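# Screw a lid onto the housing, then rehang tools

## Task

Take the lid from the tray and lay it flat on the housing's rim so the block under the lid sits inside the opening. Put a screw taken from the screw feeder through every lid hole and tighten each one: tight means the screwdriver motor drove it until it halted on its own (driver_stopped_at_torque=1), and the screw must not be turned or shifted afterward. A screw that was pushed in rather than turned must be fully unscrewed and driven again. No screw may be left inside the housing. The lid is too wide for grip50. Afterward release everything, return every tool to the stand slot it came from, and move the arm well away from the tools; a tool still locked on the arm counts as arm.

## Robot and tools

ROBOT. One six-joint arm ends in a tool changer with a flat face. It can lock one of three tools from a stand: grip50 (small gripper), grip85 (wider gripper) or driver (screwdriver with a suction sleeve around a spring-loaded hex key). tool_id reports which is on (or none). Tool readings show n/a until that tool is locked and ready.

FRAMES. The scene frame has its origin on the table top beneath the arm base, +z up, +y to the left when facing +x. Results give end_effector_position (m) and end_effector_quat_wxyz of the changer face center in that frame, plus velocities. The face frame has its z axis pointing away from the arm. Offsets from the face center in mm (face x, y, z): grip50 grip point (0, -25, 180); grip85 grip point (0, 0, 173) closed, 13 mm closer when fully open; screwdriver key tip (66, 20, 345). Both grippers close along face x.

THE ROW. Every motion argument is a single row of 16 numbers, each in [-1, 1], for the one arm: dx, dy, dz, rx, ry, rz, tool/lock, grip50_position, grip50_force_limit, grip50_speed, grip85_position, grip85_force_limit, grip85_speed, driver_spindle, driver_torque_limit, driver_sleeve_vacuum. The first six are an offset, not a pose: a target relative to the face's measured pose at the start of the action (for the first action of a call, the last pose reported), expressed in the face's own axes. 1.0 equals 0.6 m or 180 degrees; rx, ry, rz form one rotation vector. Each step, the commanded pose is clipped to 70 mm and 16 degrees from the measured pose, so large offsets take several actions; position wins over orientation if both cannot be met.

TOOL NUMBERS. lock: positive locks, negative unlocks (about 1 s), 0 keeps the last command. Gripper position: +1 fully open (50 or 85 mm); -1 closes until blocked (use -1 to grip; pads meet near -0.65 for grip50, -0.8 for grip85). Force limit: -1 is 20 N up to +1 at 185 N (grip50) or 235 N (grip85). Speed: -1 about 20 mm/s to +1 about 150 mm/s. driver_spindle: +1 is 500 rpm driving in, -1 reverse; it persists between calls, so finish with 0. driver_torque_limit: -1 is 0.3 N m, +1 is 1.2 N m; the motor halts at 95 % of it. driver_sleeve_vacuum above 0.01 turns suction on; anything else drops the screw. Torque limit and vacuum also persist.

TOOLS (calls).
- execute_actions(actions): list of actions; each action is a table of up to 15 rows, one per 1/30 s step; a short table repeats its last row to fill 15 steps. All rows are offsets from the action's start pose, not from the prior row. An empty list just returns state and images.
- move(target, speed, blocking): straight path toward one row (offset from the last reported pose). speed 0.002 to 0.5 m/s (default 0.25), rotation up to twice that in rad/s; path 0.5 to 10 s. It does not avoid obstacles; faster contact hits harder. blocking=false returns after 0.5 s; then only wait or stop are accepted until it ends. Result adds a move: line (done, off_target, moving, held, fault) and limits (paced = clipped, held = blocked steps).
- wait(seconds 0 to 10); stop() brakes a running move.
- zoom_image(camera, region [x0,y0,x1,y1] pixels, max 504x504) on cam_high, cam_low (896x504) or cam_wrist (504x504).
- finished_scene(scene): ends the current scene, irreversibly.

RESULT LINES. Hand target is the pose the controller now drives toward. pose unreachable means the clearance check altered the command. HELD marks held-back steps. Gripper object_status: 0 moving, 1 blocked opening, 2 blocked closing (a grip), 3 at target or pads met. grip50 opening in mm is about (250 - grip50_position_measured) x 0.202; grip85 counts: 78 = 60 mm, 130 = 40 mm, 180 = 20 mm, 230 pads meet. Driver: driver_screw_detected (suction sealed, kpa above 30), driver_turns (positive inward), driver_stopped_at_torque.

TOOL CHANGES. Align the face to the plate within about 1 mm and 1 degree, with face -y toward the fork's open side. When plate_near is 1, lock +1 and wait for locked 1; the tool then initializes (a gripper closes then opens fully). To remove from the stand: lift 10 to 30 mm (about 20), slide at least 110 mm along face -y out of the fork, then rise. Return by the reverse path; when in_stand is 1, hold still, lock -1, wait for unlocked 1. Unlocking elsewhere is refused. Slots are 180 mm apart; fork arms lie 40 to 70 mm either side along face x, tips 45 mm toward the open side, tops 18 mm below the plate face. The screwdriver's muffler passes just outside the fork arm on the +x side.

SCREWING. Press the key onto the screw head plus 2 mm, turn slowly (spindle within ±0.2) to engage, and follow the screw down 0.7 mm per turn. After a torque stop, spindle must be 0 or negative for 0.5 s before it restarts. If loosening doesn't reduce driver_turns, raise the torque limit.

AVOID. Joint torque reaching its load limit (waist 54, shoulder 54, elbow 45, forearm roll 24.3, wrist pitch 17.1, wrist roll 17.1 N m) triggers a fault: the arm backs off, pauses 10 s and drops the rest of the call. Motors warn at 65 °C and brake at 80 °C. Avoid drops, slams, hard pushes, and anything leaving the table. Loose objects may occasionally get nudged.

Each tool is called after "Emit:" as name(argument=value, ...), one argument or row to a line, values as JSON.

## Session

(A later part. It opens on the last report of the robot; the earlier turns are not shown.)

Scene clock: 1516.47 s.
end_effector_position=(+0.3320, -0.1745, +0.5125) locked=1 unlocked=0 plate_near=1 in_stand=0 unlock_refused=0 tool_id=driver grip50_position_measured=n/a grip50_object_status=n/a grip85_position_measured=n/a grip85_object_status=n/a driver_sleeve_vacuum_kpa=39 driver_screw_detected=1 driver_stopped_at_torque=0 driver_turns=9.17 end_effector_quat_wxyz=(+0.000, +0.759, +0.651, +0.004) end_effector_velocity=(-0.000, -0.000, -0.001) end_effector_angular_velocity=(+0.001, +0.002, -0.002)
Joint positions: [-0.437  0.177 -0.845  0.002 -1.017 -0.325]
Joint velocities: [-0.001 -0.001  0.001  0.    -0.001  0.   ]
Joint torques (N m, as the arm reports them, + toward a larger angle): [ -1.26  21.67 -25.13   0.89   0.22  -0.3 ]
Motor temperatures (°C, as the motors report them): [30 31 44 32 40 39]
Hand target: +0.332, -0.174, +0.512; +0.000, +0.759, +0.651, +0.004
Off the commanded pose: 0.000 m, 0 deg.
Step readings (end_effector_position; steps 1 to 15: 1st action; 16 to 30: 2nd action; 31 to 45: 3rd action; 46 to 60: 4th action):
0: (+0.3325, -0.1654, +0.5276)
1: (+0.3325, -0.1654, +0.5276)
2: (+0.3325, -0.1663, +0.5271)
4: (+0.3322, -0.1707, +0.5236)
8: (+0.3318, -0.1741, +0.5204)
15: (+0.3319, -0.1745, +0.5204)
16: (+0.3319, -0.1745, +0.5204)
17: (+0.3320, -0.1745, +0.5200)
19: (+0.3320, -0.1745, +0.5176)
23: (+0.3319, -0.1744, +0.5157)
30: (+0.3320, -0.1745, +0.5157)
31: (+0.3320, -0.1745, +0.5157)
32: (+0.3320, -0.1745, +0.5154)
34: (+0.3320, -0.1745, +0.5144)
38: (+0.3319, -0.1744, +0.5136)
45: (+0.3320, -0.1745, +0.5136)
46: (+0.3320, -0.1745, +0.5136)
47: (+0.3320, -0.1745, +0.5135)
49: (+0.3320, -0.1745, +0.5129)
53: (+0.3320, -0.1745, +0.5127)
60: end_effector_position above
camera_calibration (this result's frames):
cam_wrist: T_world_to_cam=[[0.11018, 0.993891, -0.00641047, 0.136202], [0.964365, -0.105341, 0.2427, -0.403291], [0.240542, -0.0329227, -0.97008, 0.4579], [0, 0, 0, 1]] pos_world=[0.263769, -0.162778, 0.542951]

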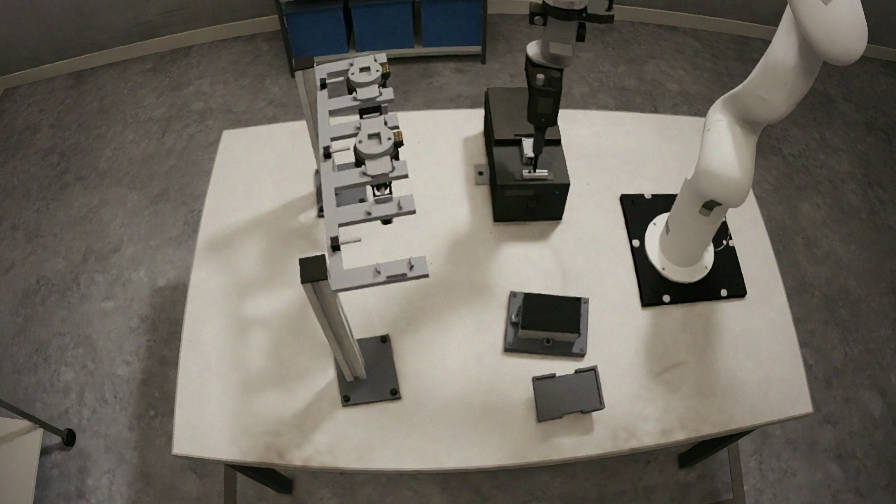

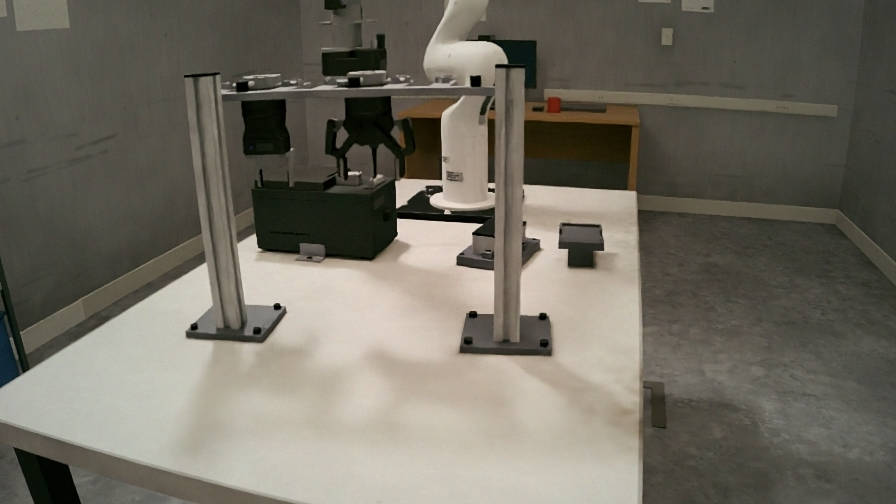

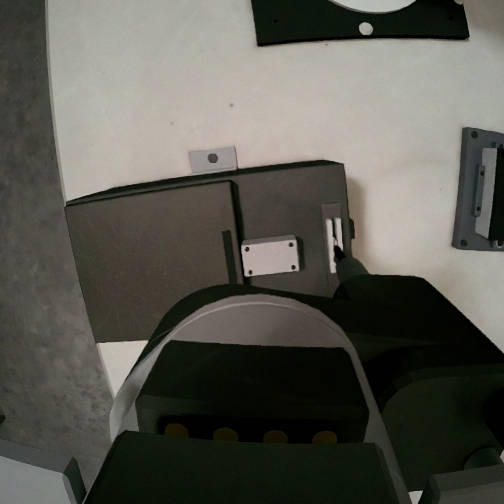

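Emit:
execute_actions(
  actions=[
    [[0,0,-0.012,0,0,0,0,0,0,0,0,0,0,0,0,1]],
    [[0,0,-0.062,0,0,0,0,0,0,0,0,0,0,0,0,1]],
  ],
)

Scene clock: 1525.50 s.
end_effector_position=(+0.3317, -0.1746, +0.5564) locked=1 unlocked=0 plate_near=1 in_stand=0 unlock_refused=0 tool_id=driver grip50_position_measured=n/a grip50_object_status=n/a grip85_position_measured=n/a grip85_object_status=n/a driver_sleeve_vacuum_kpa=40 driver_screw_detected=1 driver_stopped_at_torque=0 driver_turns=9.17 end_effector_quat_wxyz=(-0.000, +0.759, +0.651, +0.004) end_effector_velocity=(+0.001, -0.001, +0.003) end_effector_angular_velocity=(-0.003, -0.004, +0.001)
Joint positions: [-0.437  0.196 -0.928  0.002 -1.119 -0.325]
Joint velocities: [ 0.     0.    -0.006 -0.001 -0.001  0.   ]
Joint torques (N m, as the arm reports them, + toward a larger angle): [ -1.61  22.53 -26.28   1.1    0.04  -0.27]
Motor temperatures (°C, as the motors report them): [30 31 44 32 40 39]
Hand target: +0.332, -0.175, +0.557; -0.000, +0.759, +0.651, +0.004
Off the commanded pose: 0.000 m, 0 deg.
Step readings (end_effector_position; steps 1 to 15: 1st action; 16 to 30: 2nd action):
0: (+0.3320, -0.1745, +0.5124)
1: (+0.3320, -0.1745, +0.5124)
2: (+0.3319, -0.1744, +0.5130)
4: (+0.3318, -0.1744, +0.5164)
8: (+0.3319, -0.1745, +0.5193)
15: (+0.3319, -0.1745, +0.5196)
16: (+0.3319, -0.1745, +0.5196)
17: (+0.3318, -0.1745, +0.5207)
19: (+0.3311, -0.1742, +0.5343)
23: (+0.3320, -0.1747, +0.5561)
30: end_effector_position above
camera_calibration (this result's frames):
cam_wrist: T_world_to_cam=[[0.109989, 0.993915, -0.00602141, 0.136486], [0.964585, -0.105278, 0.241852, -0.413265], [0.239746, -0.0324093, -0.970295, 0.501029], [0, 0, 0, 1]] pos_world=[0.263497, -0.162926, 0.586917]

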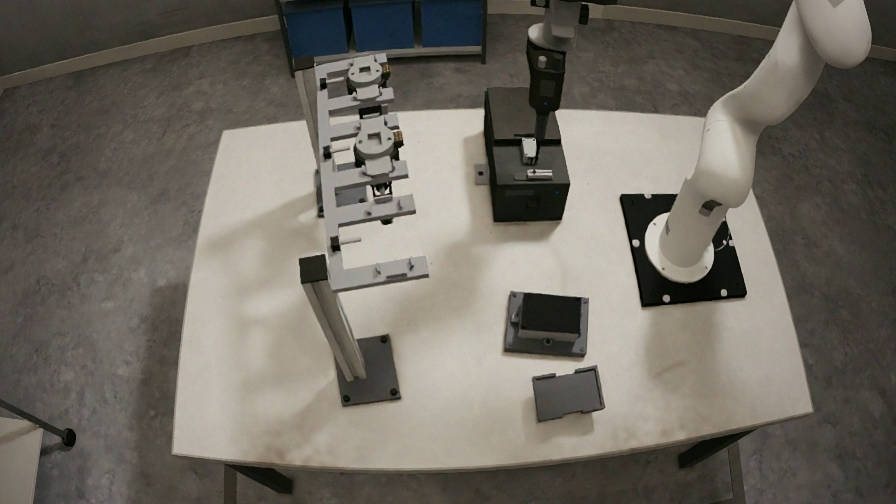

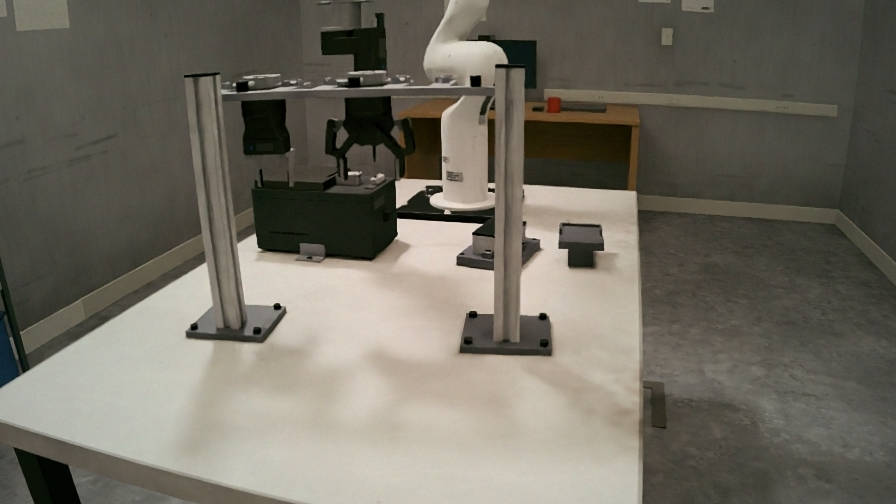

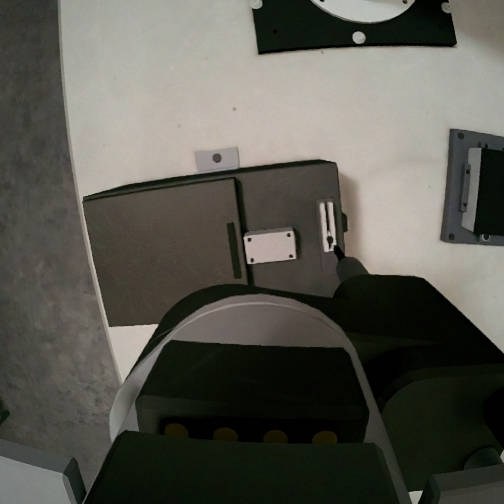

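Emit:
move(
  target=[0.3907,-0.1781,0,0,0,0,0,0,0,0,0,0,0,0,0,1],
  speed=0.18,
)

Emit:
move(
  target=[0,0,0.205,0,0,0,0,0,0,0,0,0,0,0,0,1],
  speed=0.12,
)

Emit:
zoom_image(
  camera="cam_wrist",
  region=[315, 225, 355, 265],
)

Scene clock: 1537.63 s.
end_effector_position=(+0.2622, +0.0734, +0.5572) locked=1 unlocked=0 plate_near=1 in_stand=0 unlock_refused=0 tool_id=driver grip50_position_measured=n/a grip50_object_status=n/a grip85_position_measured=n/a grip85_object_status=n/a driver_sleeve_vacuum_kpa=40 driver_screw_detected=1 driver_stopped_at_torque=0 driver_turns=9.17 end_effector_quat_wxyz=(-0.001, +0.759, +0.651, +0.004) end_effector_velocity=(+0.000, +0.001, +0.000) end_effector_angular_velocity=(-0.000, -0.001, -0.000)
Joint positions: [ 0.324  0.475 -0.726 -0.    -1.198  0.438]
Joint velocities: [ 0.005 -0.001 -0.001 -0.001  0.001  0.005]
Joint torques (N m, as the arm reports them, + toward a larger angle): [ -2.13   5.62 -27.34   0.7    0.7   -0.32]
Motor temperatures (°C, as the motors report them): [30 31 44 32 40 39]
Hand target: +0.262, +0.074, +0.557; -0.001, +0.759, +0.651, +0.004
Off the commanded pose: 0.000 m, 0 deg.
move: done
camera_calibration (this result's frames):
cam_wrist: T_world_to_cam=[[0.110091, 0.993909, -0.00498364, -0.102967], [0.964831, -0.105663, 0.240698, -0.319699], [0.238705, -0.031307, -0.970587, 0.526944], [0, 0, 0, 1]] pos_world=[0.194007, 0.0850564, 0.587883]

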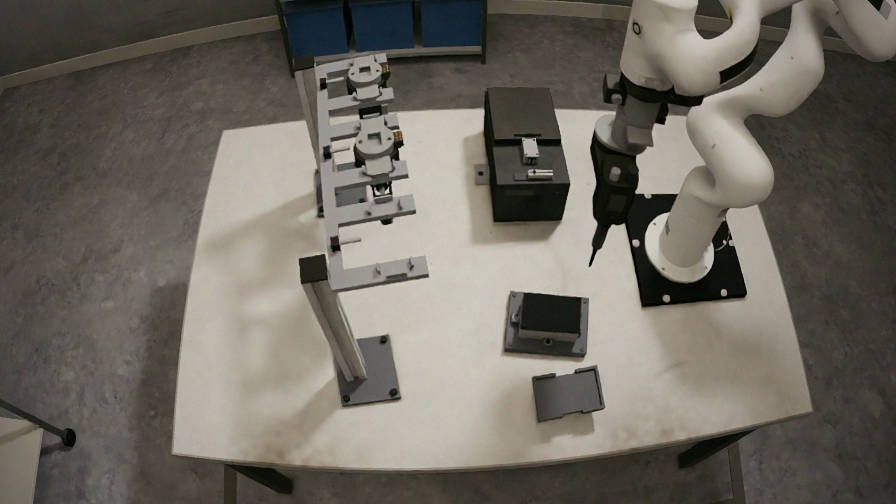

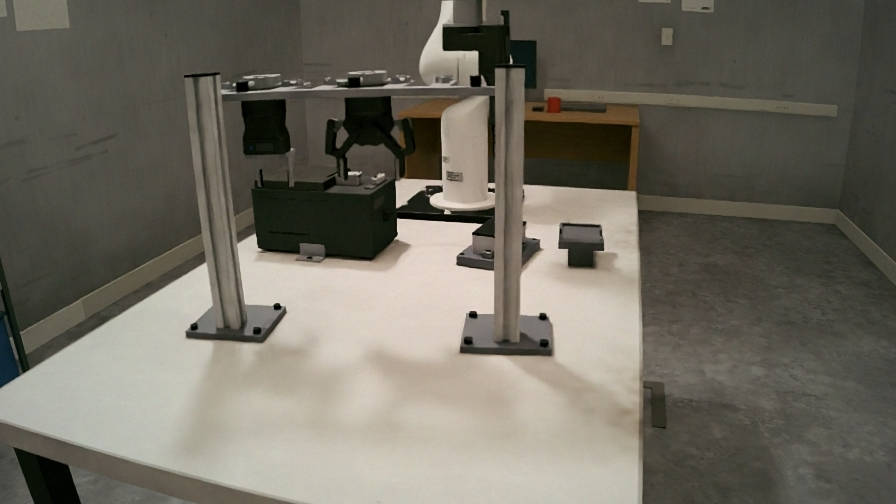

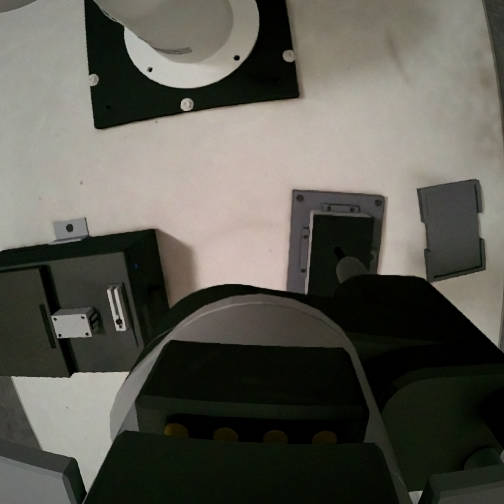

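Scene clock: 1539.10 s.
end_effector_position=(+0.2627, +0.0740, +0.4345) locked=1 unlocked=0 plate_near=1 in_stand=0 unlock_refused=0 tool_id=driver grip50_position_measured=n/a grip50_object_status=n/a grip85_position_measured=n/a grip85_object_status=n/a driver_sleeve_vacuum_kpa=40 driver_screw_detected=1 driver_stopped_at_torque=0 driver_turns=9.17 end_effector_quat_wxyz=(-0.001, +0.759, +0.651, +0.004) end_effector_velocity=(-0.001, -0.000, -0.002) end_effector_angular_velocity=(-0.001, +0.005, +0.001)
Joint positions: [ 0.323  0.404 -0.494 -0.001 -0.894  0.438]
Joint velocities: [ 0.001 -0.002  0.004  0.     0.001 -0.   ]
Joint torques (N m, as the arm reports them, + toward a larger angle): [ -0.94  10.19 -25.91   0.76   0.72  -0.31]
Motor temperatures (°C, as the motors report them): [30 31 44 32 40 39]
Hand target: +0.263, +0.074, +0.434; -0.001, +0.759, +0.651, +0.004
Off the commanded pose: 0.000 m, 0 deg.
move: done
camera_calibration (this result's frames):
cam_wrist: T_world_to_cam=[[0.110551, 0.993858, -0.00500204, -0.10432], [0.96464, -0.106087, 0.241277, -0.2908], [0.239264, -0.0314986, -0.970443, 0.407513], [0, 0, 0, 1]] pos_world=[0.194547, 0.0856649, 0.46511]

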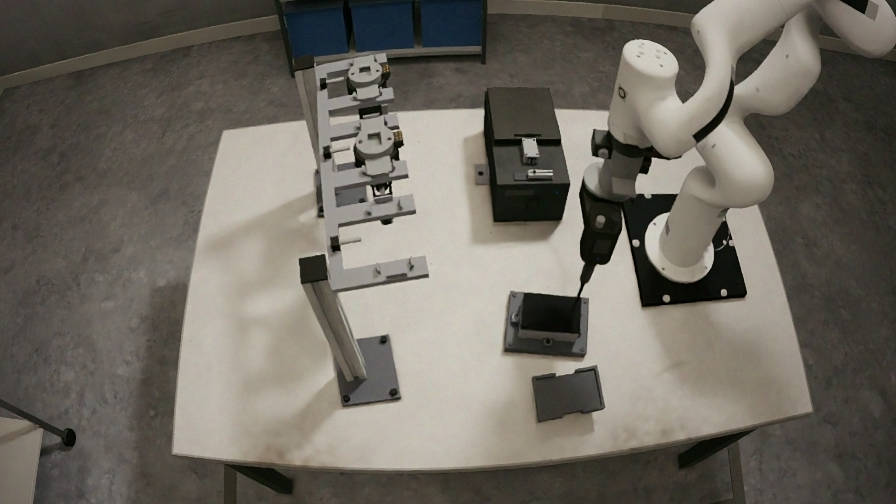

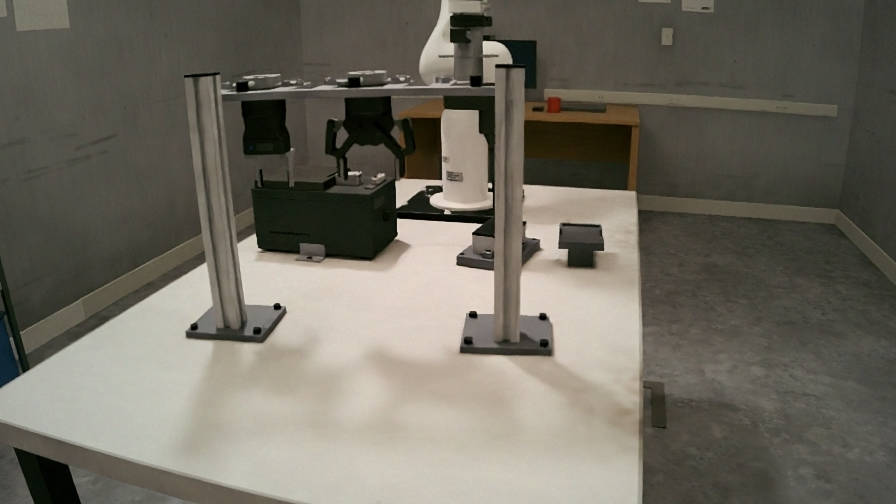

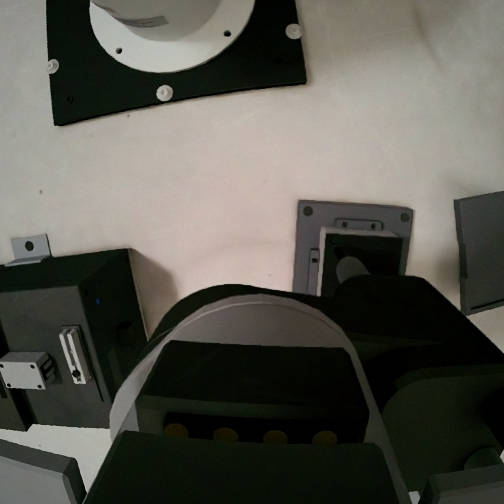

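Region (315, 225, 355, 265) of cam_wrist's 504x504 image, scaled by 12.600, with more detail than that image has.

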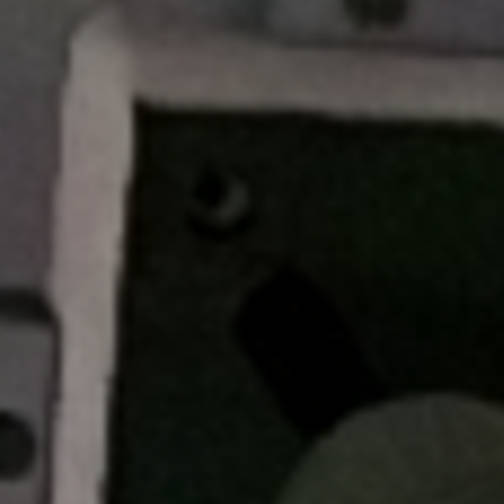

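Emit:
execute_actions(
  actions=[
    [[-0.0007,-0.005,0.0115,0,0,0,0,0,0,0,0,0,0,0,0,1]],
    [[0,0,0,0,0,0,0,0,0,0,0,0,0,0,0,1]],
  ],
)

Emit:
zoom_image(
  camera="cam_wrist",
  region=[320, 230, 350, 260],
)

Scene clock: 1551.97 s.
end_effector_position=(+0.2598, +0.0741, +0.4277) locked=1 unlocked=0 plate_near=1 in_stand=0 unlock_refused=0 tool_id=driver grip50_position_measured=n/a grip50_object_status=n/a grip85_position_measured=n/a grip85_object_status=n/a driver_sleeve_vacuum_kpa=40 driver_screw_detected=1 driver_stopped_at_torque=0 driver_turns=9.17 end_effector_quat_wxyz=(-0.001, +0.759, +0.651, +0.004) end_effector_velocity=(+0.000, +0.000, +0.000) end_effector_angular_velocity=(-0.000, -0.000, +0.001)
Joint positions: [ 0.326  0.405 -0.477 -0.001 -0.878  0.441]
Joint velocities: [ 0.    -0.    -0.001 -0.    -0.    -0.   ]
Joint torques (N m, as the arm reports them, + toward a larger angle): [ -1.37   7.72 -25.84   1.05   0.74  -0.21]
Motor temperatures (°C, as the motors report them): [30 31 44 32 40 39]
Hand target: +0.260, +0.074, +0.428; -0.001, +0.759, +0.651, +0.004
Off the commanded pose: 0.000 m, 0 deg.
Step readings (end_effector_position; steps 1 to 15: 1st action; 16 to 30: 2nd action):
0: (+0.2626, +0.0740, +0.4342)
1: (+0.2626, +0.0740, +0.4342)
2: (+0.2624, +0.0740, +0.4336)
4: (+0.2610, +0.0741, +0.4304)
8: (+0.2596, +0.0740, +0.4277)
15: (+0.2598, +0.0741, +0.4277)
16: (+0.2598, +0.0741, +0.4276)
17: (+0.2597, +0.0741, +0.4276)
19: (+0.2598, +0.0741, +0.4277)
23: (+0.2598, +0.0741, +0.4277)
30: end_effector_position above
camera_calibration (this result's frames):
cam_wrist: T_world_to_cam=[[0.110582, 0.993855, -0.00495136, -0.104145], [0.964601, -0.106124, 0.241419, -0.286332], [0.23941, -0.0314727, -0.970408, 0.401517], [0, 0, 0, 1]] pos_world=[0.191586, 0.0857554, 0.458245]

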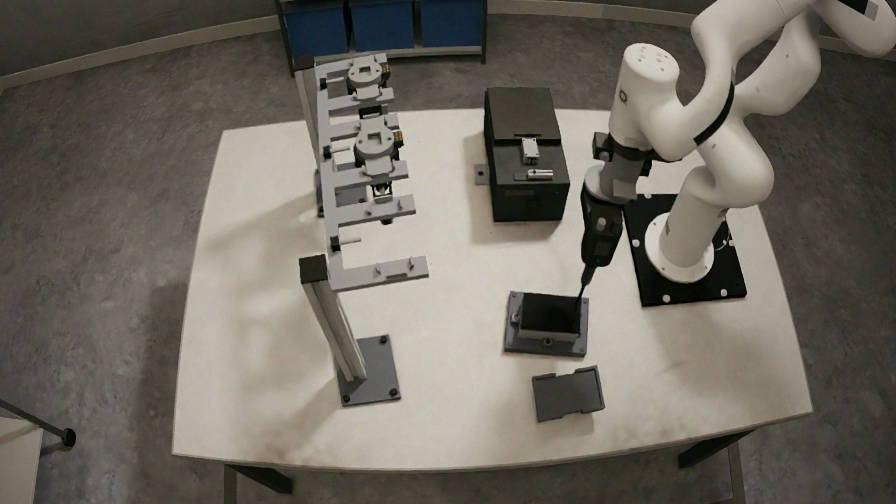

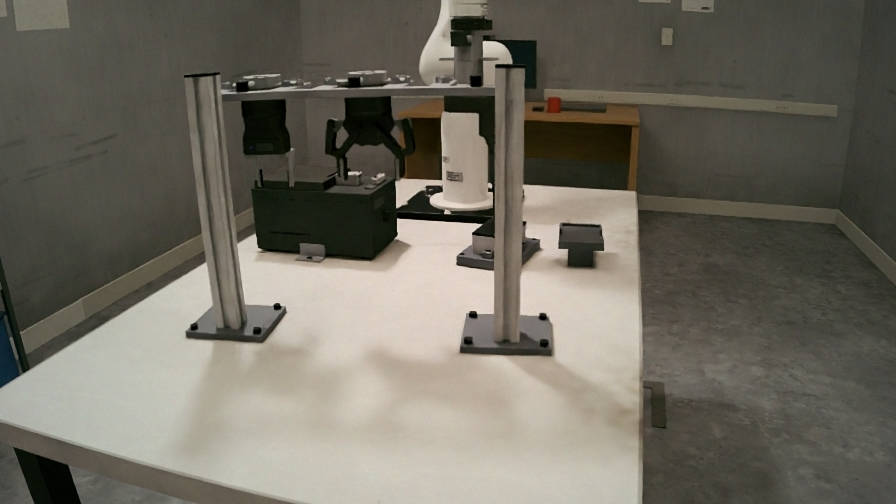

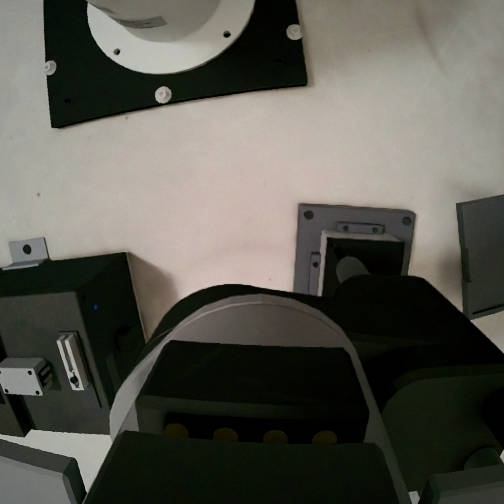

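Region (320, 230, 350, 260) of cam_wrist's 504x504 image, scaled by 16.800, with more detail than that image has.

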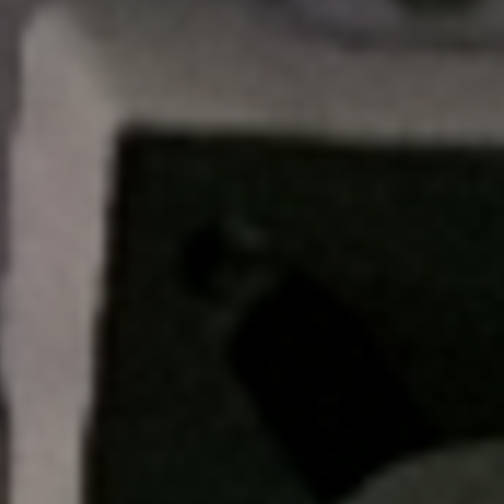

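Emit:
execute_actions(
  actions=[
    [[-0.001,-0.0005,0.0078,0,0,0,0,0,0,0,0,0,0,0,0,1]],
    [[0,0,0,0,0,0,0,0,0,0,0,0,0,0,0,1]],
  ],
)

Emit:
zoom_image(
  camera="cam_wrist",
  region=[320, 230, 350, 260],
)

Scene clock: 1562.23 s.
end_effector_position=(+0.2594, +0.0736, +0.4230) locked=1 unlocked=0 plate_near=1 in_stand=0 unlock_refused=0 tool_id=driver grip50_position_measured=n/a grip50_object_status=n/a grip85_position_measured=n/a grip85_object_status=n/a driver_sleeve_vacuum_kpa=39 driver_screw_detected=1 driver_stopped_at_torque=0 driver_turns=9.17 end_effector_quat_wxyz=(-0.001, +0.759, +0.651, +0.004) end_effector_velocity=(-0.001, +0.000, -0.000) end_effector_angular_velocity=(-0.000, +0.002, +0.002)
Joint positions: [ 0.325  0.401 -0.468 -0.001 -0.865  0.439]
Joint velocities: [ 0.002  0.     0.001  0.001 -0.001 -0.   ]
Joint torques (N m, as the arm reports them, + toward a larger angle): [ -2.01   7.96 -25.7    1.     0.73  -0.3 ]
Motor temperatures (°C, as the motors report them): [30 31 44 32 40 39]
Hand target: +0.259, +0.074, +0.423; -0.001, +0.759, +0.651, +0.004
Off the commanded pose: 0.000 m, 0 deg.
Step readings (end_effector_position; steps 1 to 15: 1st action; 16 to 30: 2nd action):
0: (+0.2598, +0.0741, +0.4277)
1: (+0.2598, +0.0741, +0.4276)
2: (+0.2598, +0.0740, +0.4272)
4: (+0.2596, +0.0738, +0.4249)
8: (+0.2593, +0.0736, +0.4231)
15: (+0.2594, +0.0736, +0.4230)
16: (+0.2594, +0.0736, +0.4230)
17: (+0.2594, +0.0736, +0.4230)
19: (+0.2594, +0.0736, +0.4230)
23: (+0.2594, +0.0736, +0.4230)
30: end_effector_position above
camera_calibration (this result's frames):
cam_wrist: T_world_to_cam=[[0.110598, 0.993853, -0.00493534, -0.103624], [0.964581, -0.106141, 0.241492, -0.28495], [0.239484, -0.0314691, -0.97039, 0.397047], [0, 0, 0, 1]] pos_world=[0.191232, 0.0852372, 0.453593]

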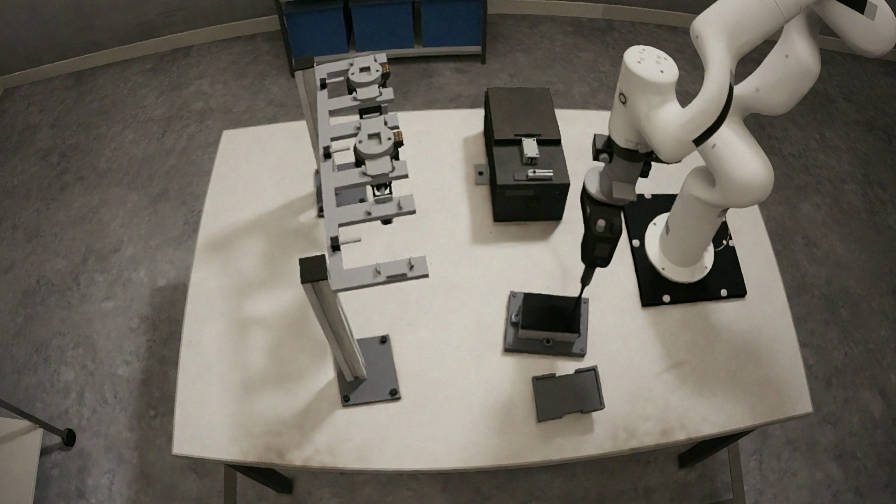

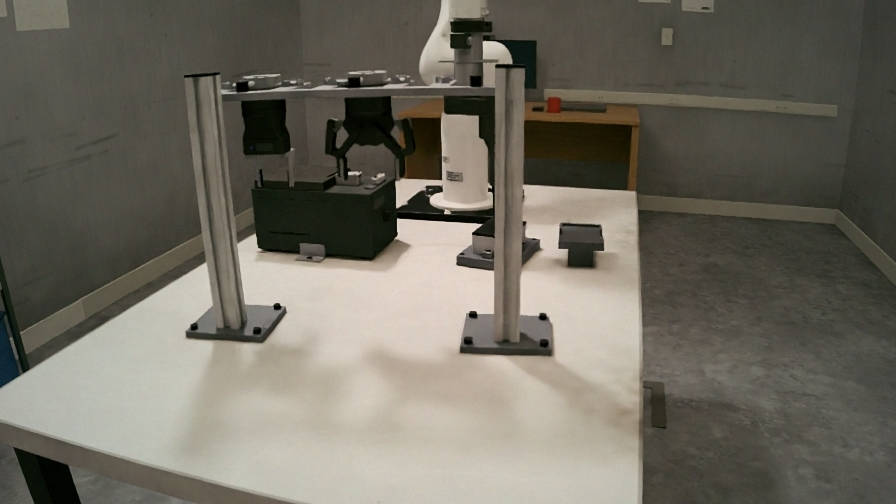

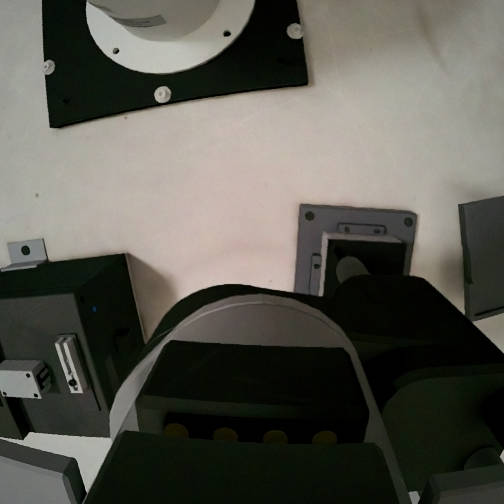

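Region (320, 230, 350, 260) of cam_wrist's 504x504 image, scaled by 16.800, with more detail than that image has.

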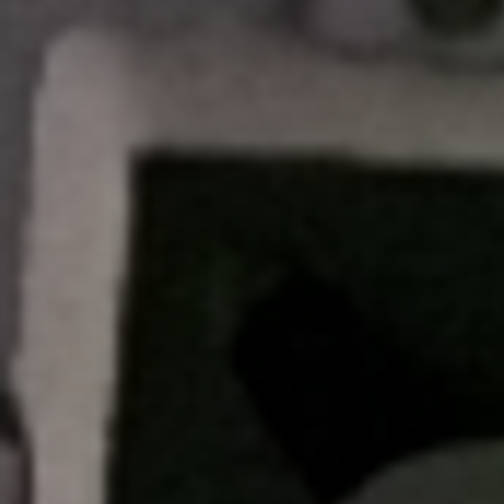

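Emit:
execute_actions(
  actions=[
    [[0,0,0.004,0,0,0,0,0,0,0,0,0,0,0,0,1]],
    [[0,0,0.004,0,0,0,0,0,0,0,0,0,0,0,0,1]],
  ],
)

Emit:
zoom_image(
  camera="cam_wrist",
  region=[320, 230, 350, 260],
)

Scene clock: 1574.17 s.
end_effector_position=(+0.2595, +0.0736, +0.4183) locked=1 unlocked=0 plate_near=1 in_stand=0 unlock_refused=0 tool_id=driver grip50_position_measured=n/a grip50_object_status=n/a grip85_position_measured=n/a grip85_object_status=n/a driver_sleeve_vacuum_kpa=38 driver_screw_detected=1 driver_stopped_at_torque=0 driver_turns=9.17 end_effector_quat_wxyz=(-0.001, +0.759, +0.651, +0.004) end_effector_velocity=(-0.000, -0.000, -0.000) end_effector_angular_velocity=(-0.000, -0.000, +0.001)
Joint positions: [ 0.325  0.395 -0.461 -0.001 -0.852  0.439]
Joint velocities: [ 0.    -0.     0.001 -0.     0.001 -0.   ]
Joint torques (N m, as the arm reports them, + toward a larger angle): [ -2.51   7.75 -25.11   0.89   0.52  -0.34]
Motor temperatures (°C, as the motors report them): [30 31 44 32 40 39]
Hand target: +0.259, +0.074, +0.418; -0.001, +0.759, +0.651, +0.004
Off the commanded pose: 0.000 m, 0 deg.
Step readings (end_effector_position; steps 1 to 15: 1st action; 16 to 30: 2nd action):
0: (+0.2594, +0.0736, +0.4230)
1: (+0.2594, +0.0736, +0.4230)
2: (+0.2595, +0.0736, +0.4227)
4: (+0.2594, +0.0736, +0.4216)
8: (+0.2594, +0.0736, +0.4207)
15: (+0.2594, +0.0736, +0.4206)
16: (+0.2594, +0.0736, +0.4206)
17: (+0.2595, +0.0736, +0.4204)
19: (+0.2595, +0.0736, +0.4192)
23: (+0.2595, +0.0736, +0.4183)
30: end_effector_position above
camera_calibration (this result's frames):
cam_wrist: T_world_to_cam=[[0.110633, 0.99385, -0.00483624, -0.103743], [0.964507, -0.10619, 0.241765, -0.283977], [0.239764, -0.0314119, -0.970323, 0.392348], [0, 0, 0, 1]] pos_world=[0.191304, 0.0852741, 0.448858]

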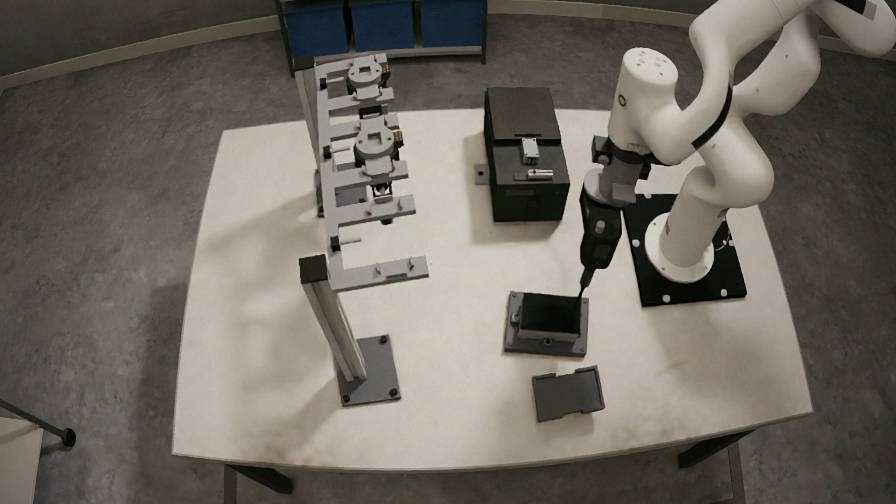

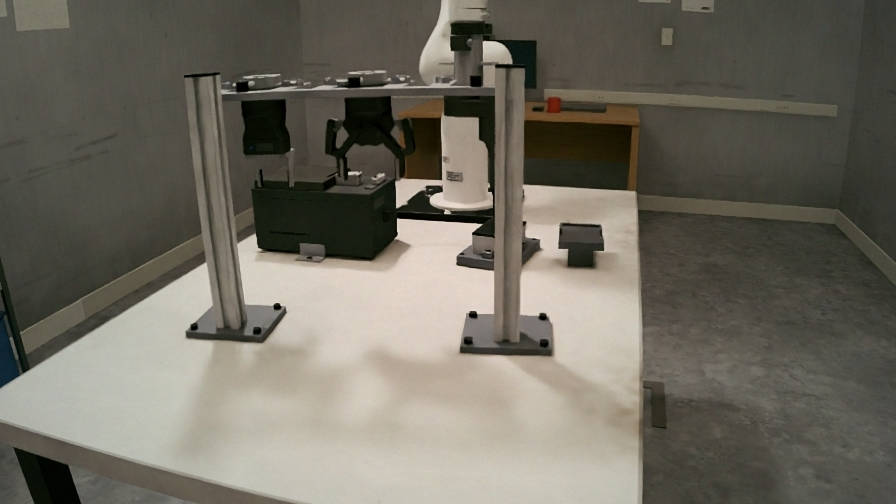

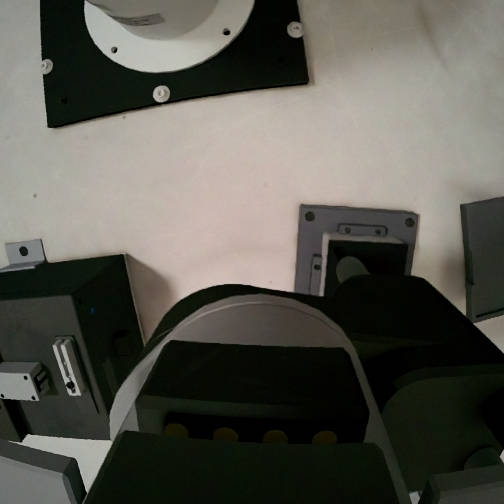

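Region (320, 230, 350, 260) of cam_wrist's 504x504 image, scaled by 16.800, with more detail than that image has.

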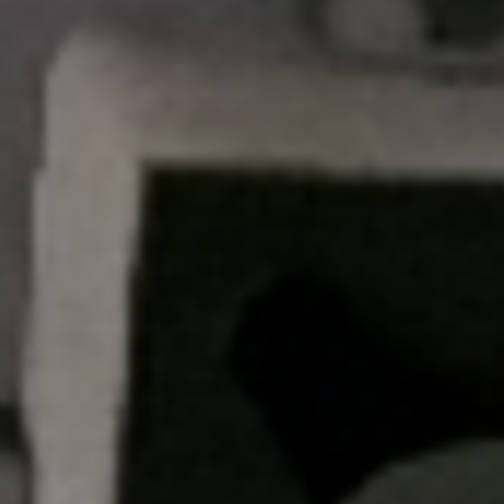

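Emit:
execute_actions(
  actions=[
    [[0,0,0.003,0,0,0,0,0,0,0,0,0,0,0,0,1]],
  ],
)

Emit:
zoom_image(
  camera="cam_wrist",
  region=[320, 230, 350, 260],
)

Scene clock: 1580.90 s.
end_effector_position=(+0.2595, +0.0736, +0.4165) locked=1 unlocked=0 plate_near=1 in_stand=0 unlock_refused=0 tool_id=driver grip50_position_measured=n/a grip50_object_status=n/a grip85_position_measured=n/a grip85_object_status=n/a driver_sleeve_vacuum_kpa=39 driver_screw_detected=1 driver_stopped_at_torque=0 driver_turns=9.17 end_effector_quat_wxyz=(-0.001, +0.759, +0.651, +0.004) end_effector_velocity=(+0.000, +0.000, -0.000) end_effector_angular_velocity=(+0.000, -0.001, -0.000)
Joint positions: [ 0.325  0.393 -0.458 -0.001 -0.847  0.439]
Joint velocities: [0.    0.    0.    0.    0.001 0.   ]
Joint torques (N m, as the arm reports them, + toward a larger angle): [ -1.83   7.13 -23.24   0.87   0.24  -0.29]
Motor temperatures (°C, as the motors report them): [30 31 44 32 40 39]
Hand target: +0.260, +0.074, +0.416; -0.001, +0.759, +0.651, +0.004
Off the commanded pose: 0.000 m, 0 deg.
Step readings (end_effector_position):
0: (+0.2594, +0.0736, +0.4182)
1: (+0.2594, +0.0736, +0.4182)
2: (+0.2595, +0.0736, +0.4180)
4: (+0.2595, +0.0736, +0.4172)
8: (+0.2595, +0.0736, +0.4166)
15: end_effector_position above
camera_calibration (this result's frames):
cam_wrist: T_world_to_cam=[[0.110634, 0.993849, -0.00486325, -0.103746], [0.964515, -0.106186, 0.241732, -0.283538], [0.239729, -0.0314346, -0.970331, 0.390632], [0, 0, 0, 1]] pos_world=[0.191309, 0.0852796, 0.447078]

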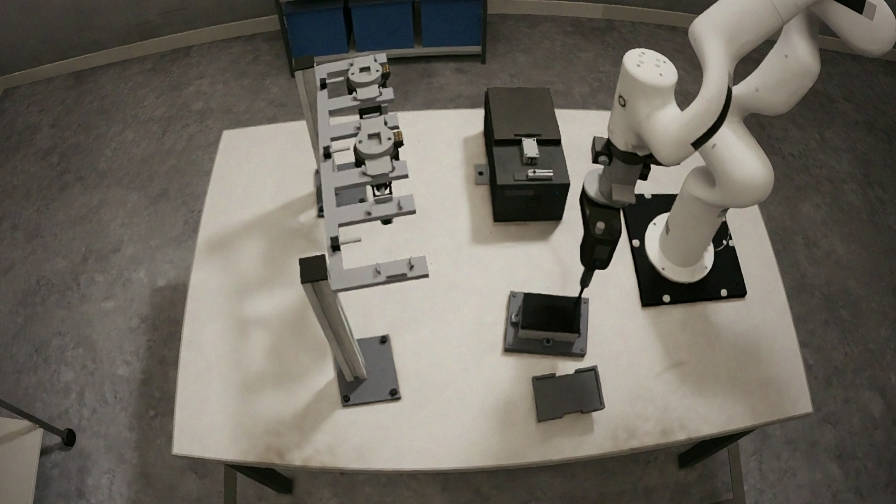

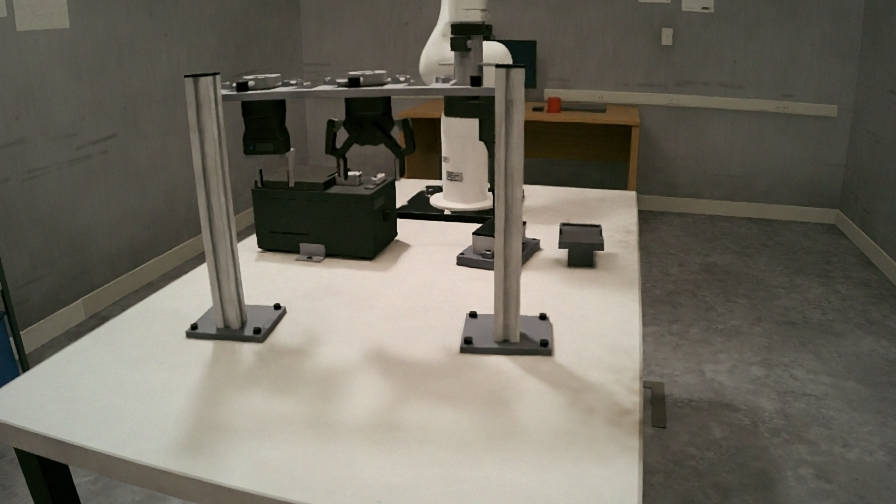

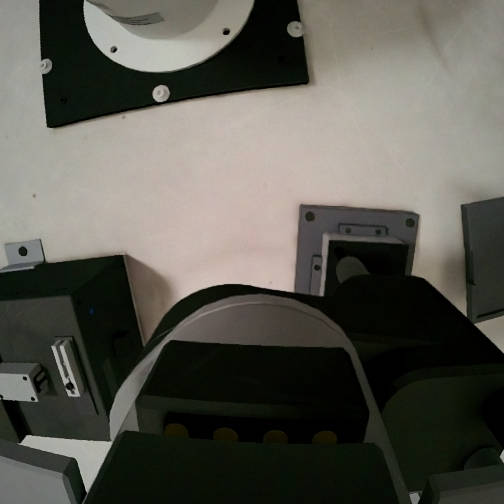

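Region (320, 230, 350, 260) of cam_wrist's 504x504 image, scaled by 16.800, with more detail than that image has.

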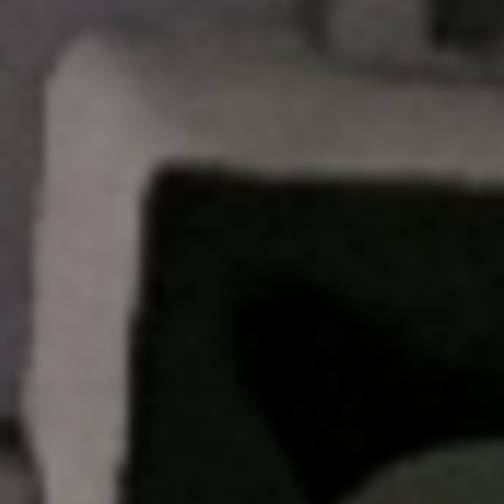

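Emit:
execute_actions(
  actions=[
    [[0,0,0.0035,0,0,0,0,0,0,0,0,0,0,0,0,1]],
  ],
)

Emit:
zoom_image(
  camera="cam_wrist",
  region=[320, 230, 350, 260],
)

Scene clock: 1588.47 s.
end_effector_position=(+0.2595, +0.0736, +0.4144) locked=1 unlocked=0 plate_near=1 in_stand=0 unlock_refused=0 tool_id=driver grip50_position_measured=n/a grip50_object_status=n/a grip85_position_measured=n/a grip85_object_status=n/a driver_sleeve_vacuum_kpa=39 driver_screw_detected=1 driver_stopped_at_torque=0 driver_turns=9.17 end_effector_quat_wxyz=(-0.001, +0.759, +0.651, +0.004) end_effector_velocity=(+0.000, +0.000, +0.000) end_effector_angular_velocity=(+0.000, -0.000, -0.000)
Joint positions: [ 0.325  0.39  -0.455 -0.001 -0.841  0.439]
Joint velocities: [ 0. -0. -0.  0.  0.  0.]
Joint torques (N m, as the arm reports them, + toward a larger angle): [ -1.11   7.32 -23.04   0.67   0.29  -0.33]
Motor temperatures (°C, as the motors report them): [30 31 44 32 40 39]
Hand target: +0.260, +0.074, +0.414; -0.001, +0.759, +0.651, +0.004
Off the commanded pose: 0.000 m, 0 deg.
Step readings (end_effector_position):
0: (+0.2595, +0.0736, +0.4165)
1: (+0.2595, +0.0736, +0.4165)
2: (+0.2595, +0.0736, +0.4163)
4: (+0.2595, +0.0736, +0.4152)
8: (+0.2595, +0.0736, +0.4145)
15: end_effector_position above
camera_calibration (this result's frames):
cam_wrist: T_world_to_cam=[[0.110642, 0.993849, -0.0048507, -0.103778], [0.964504, -0.106195, 0.241773, -0.283068], [0.239771, -0.0314287, -0.970321, 0.388602], [0, 0, 0, 1]] pos_world=[0.191327, 0.0852925, 0.445004]

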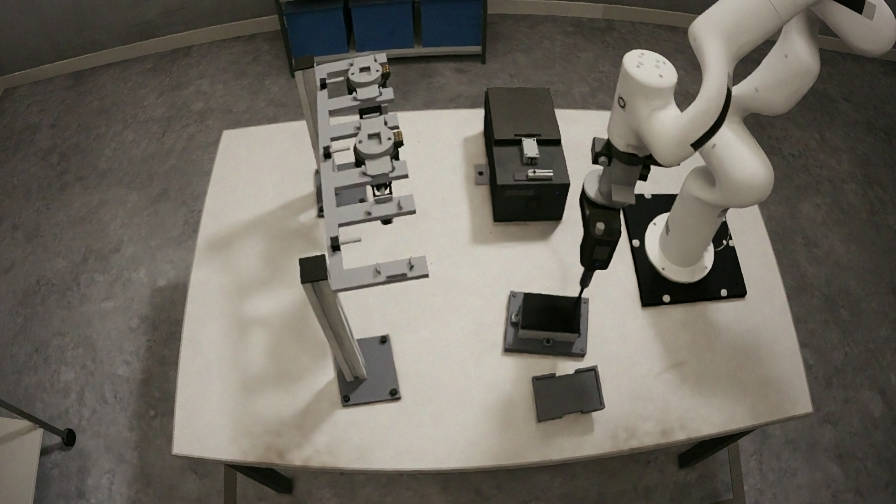

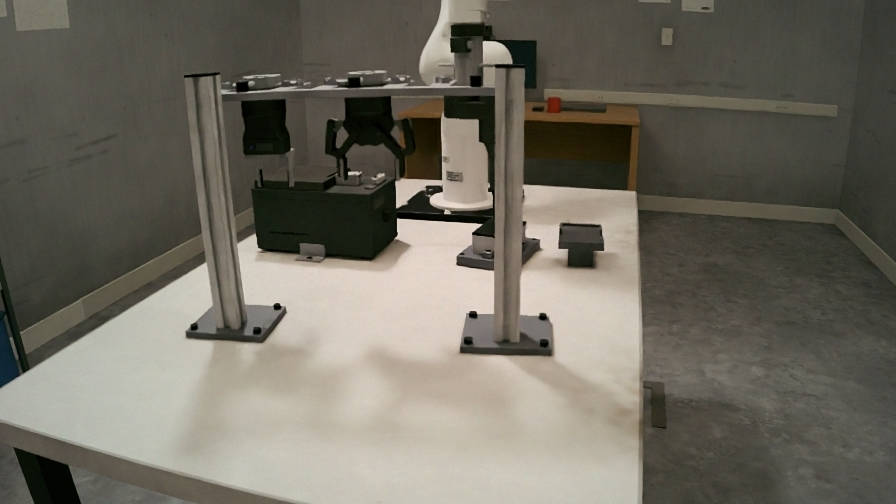

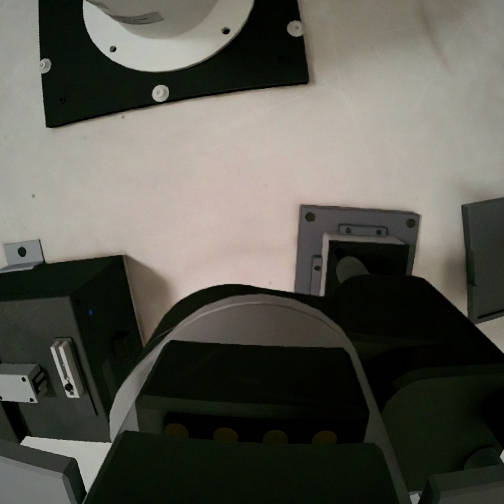

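Region (320, 230, 350, 260) of cam_wrist's 504x504 image, scaled by 16.800, with more detail than that image has.

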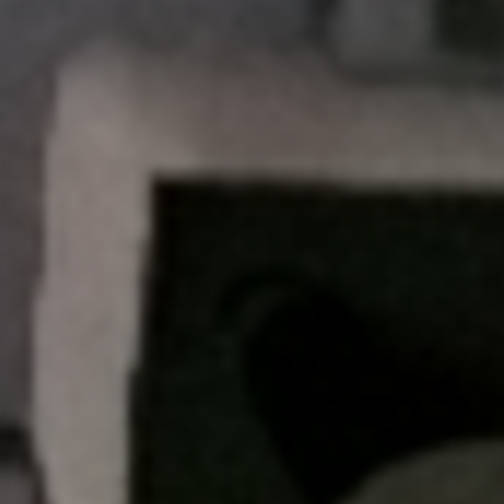

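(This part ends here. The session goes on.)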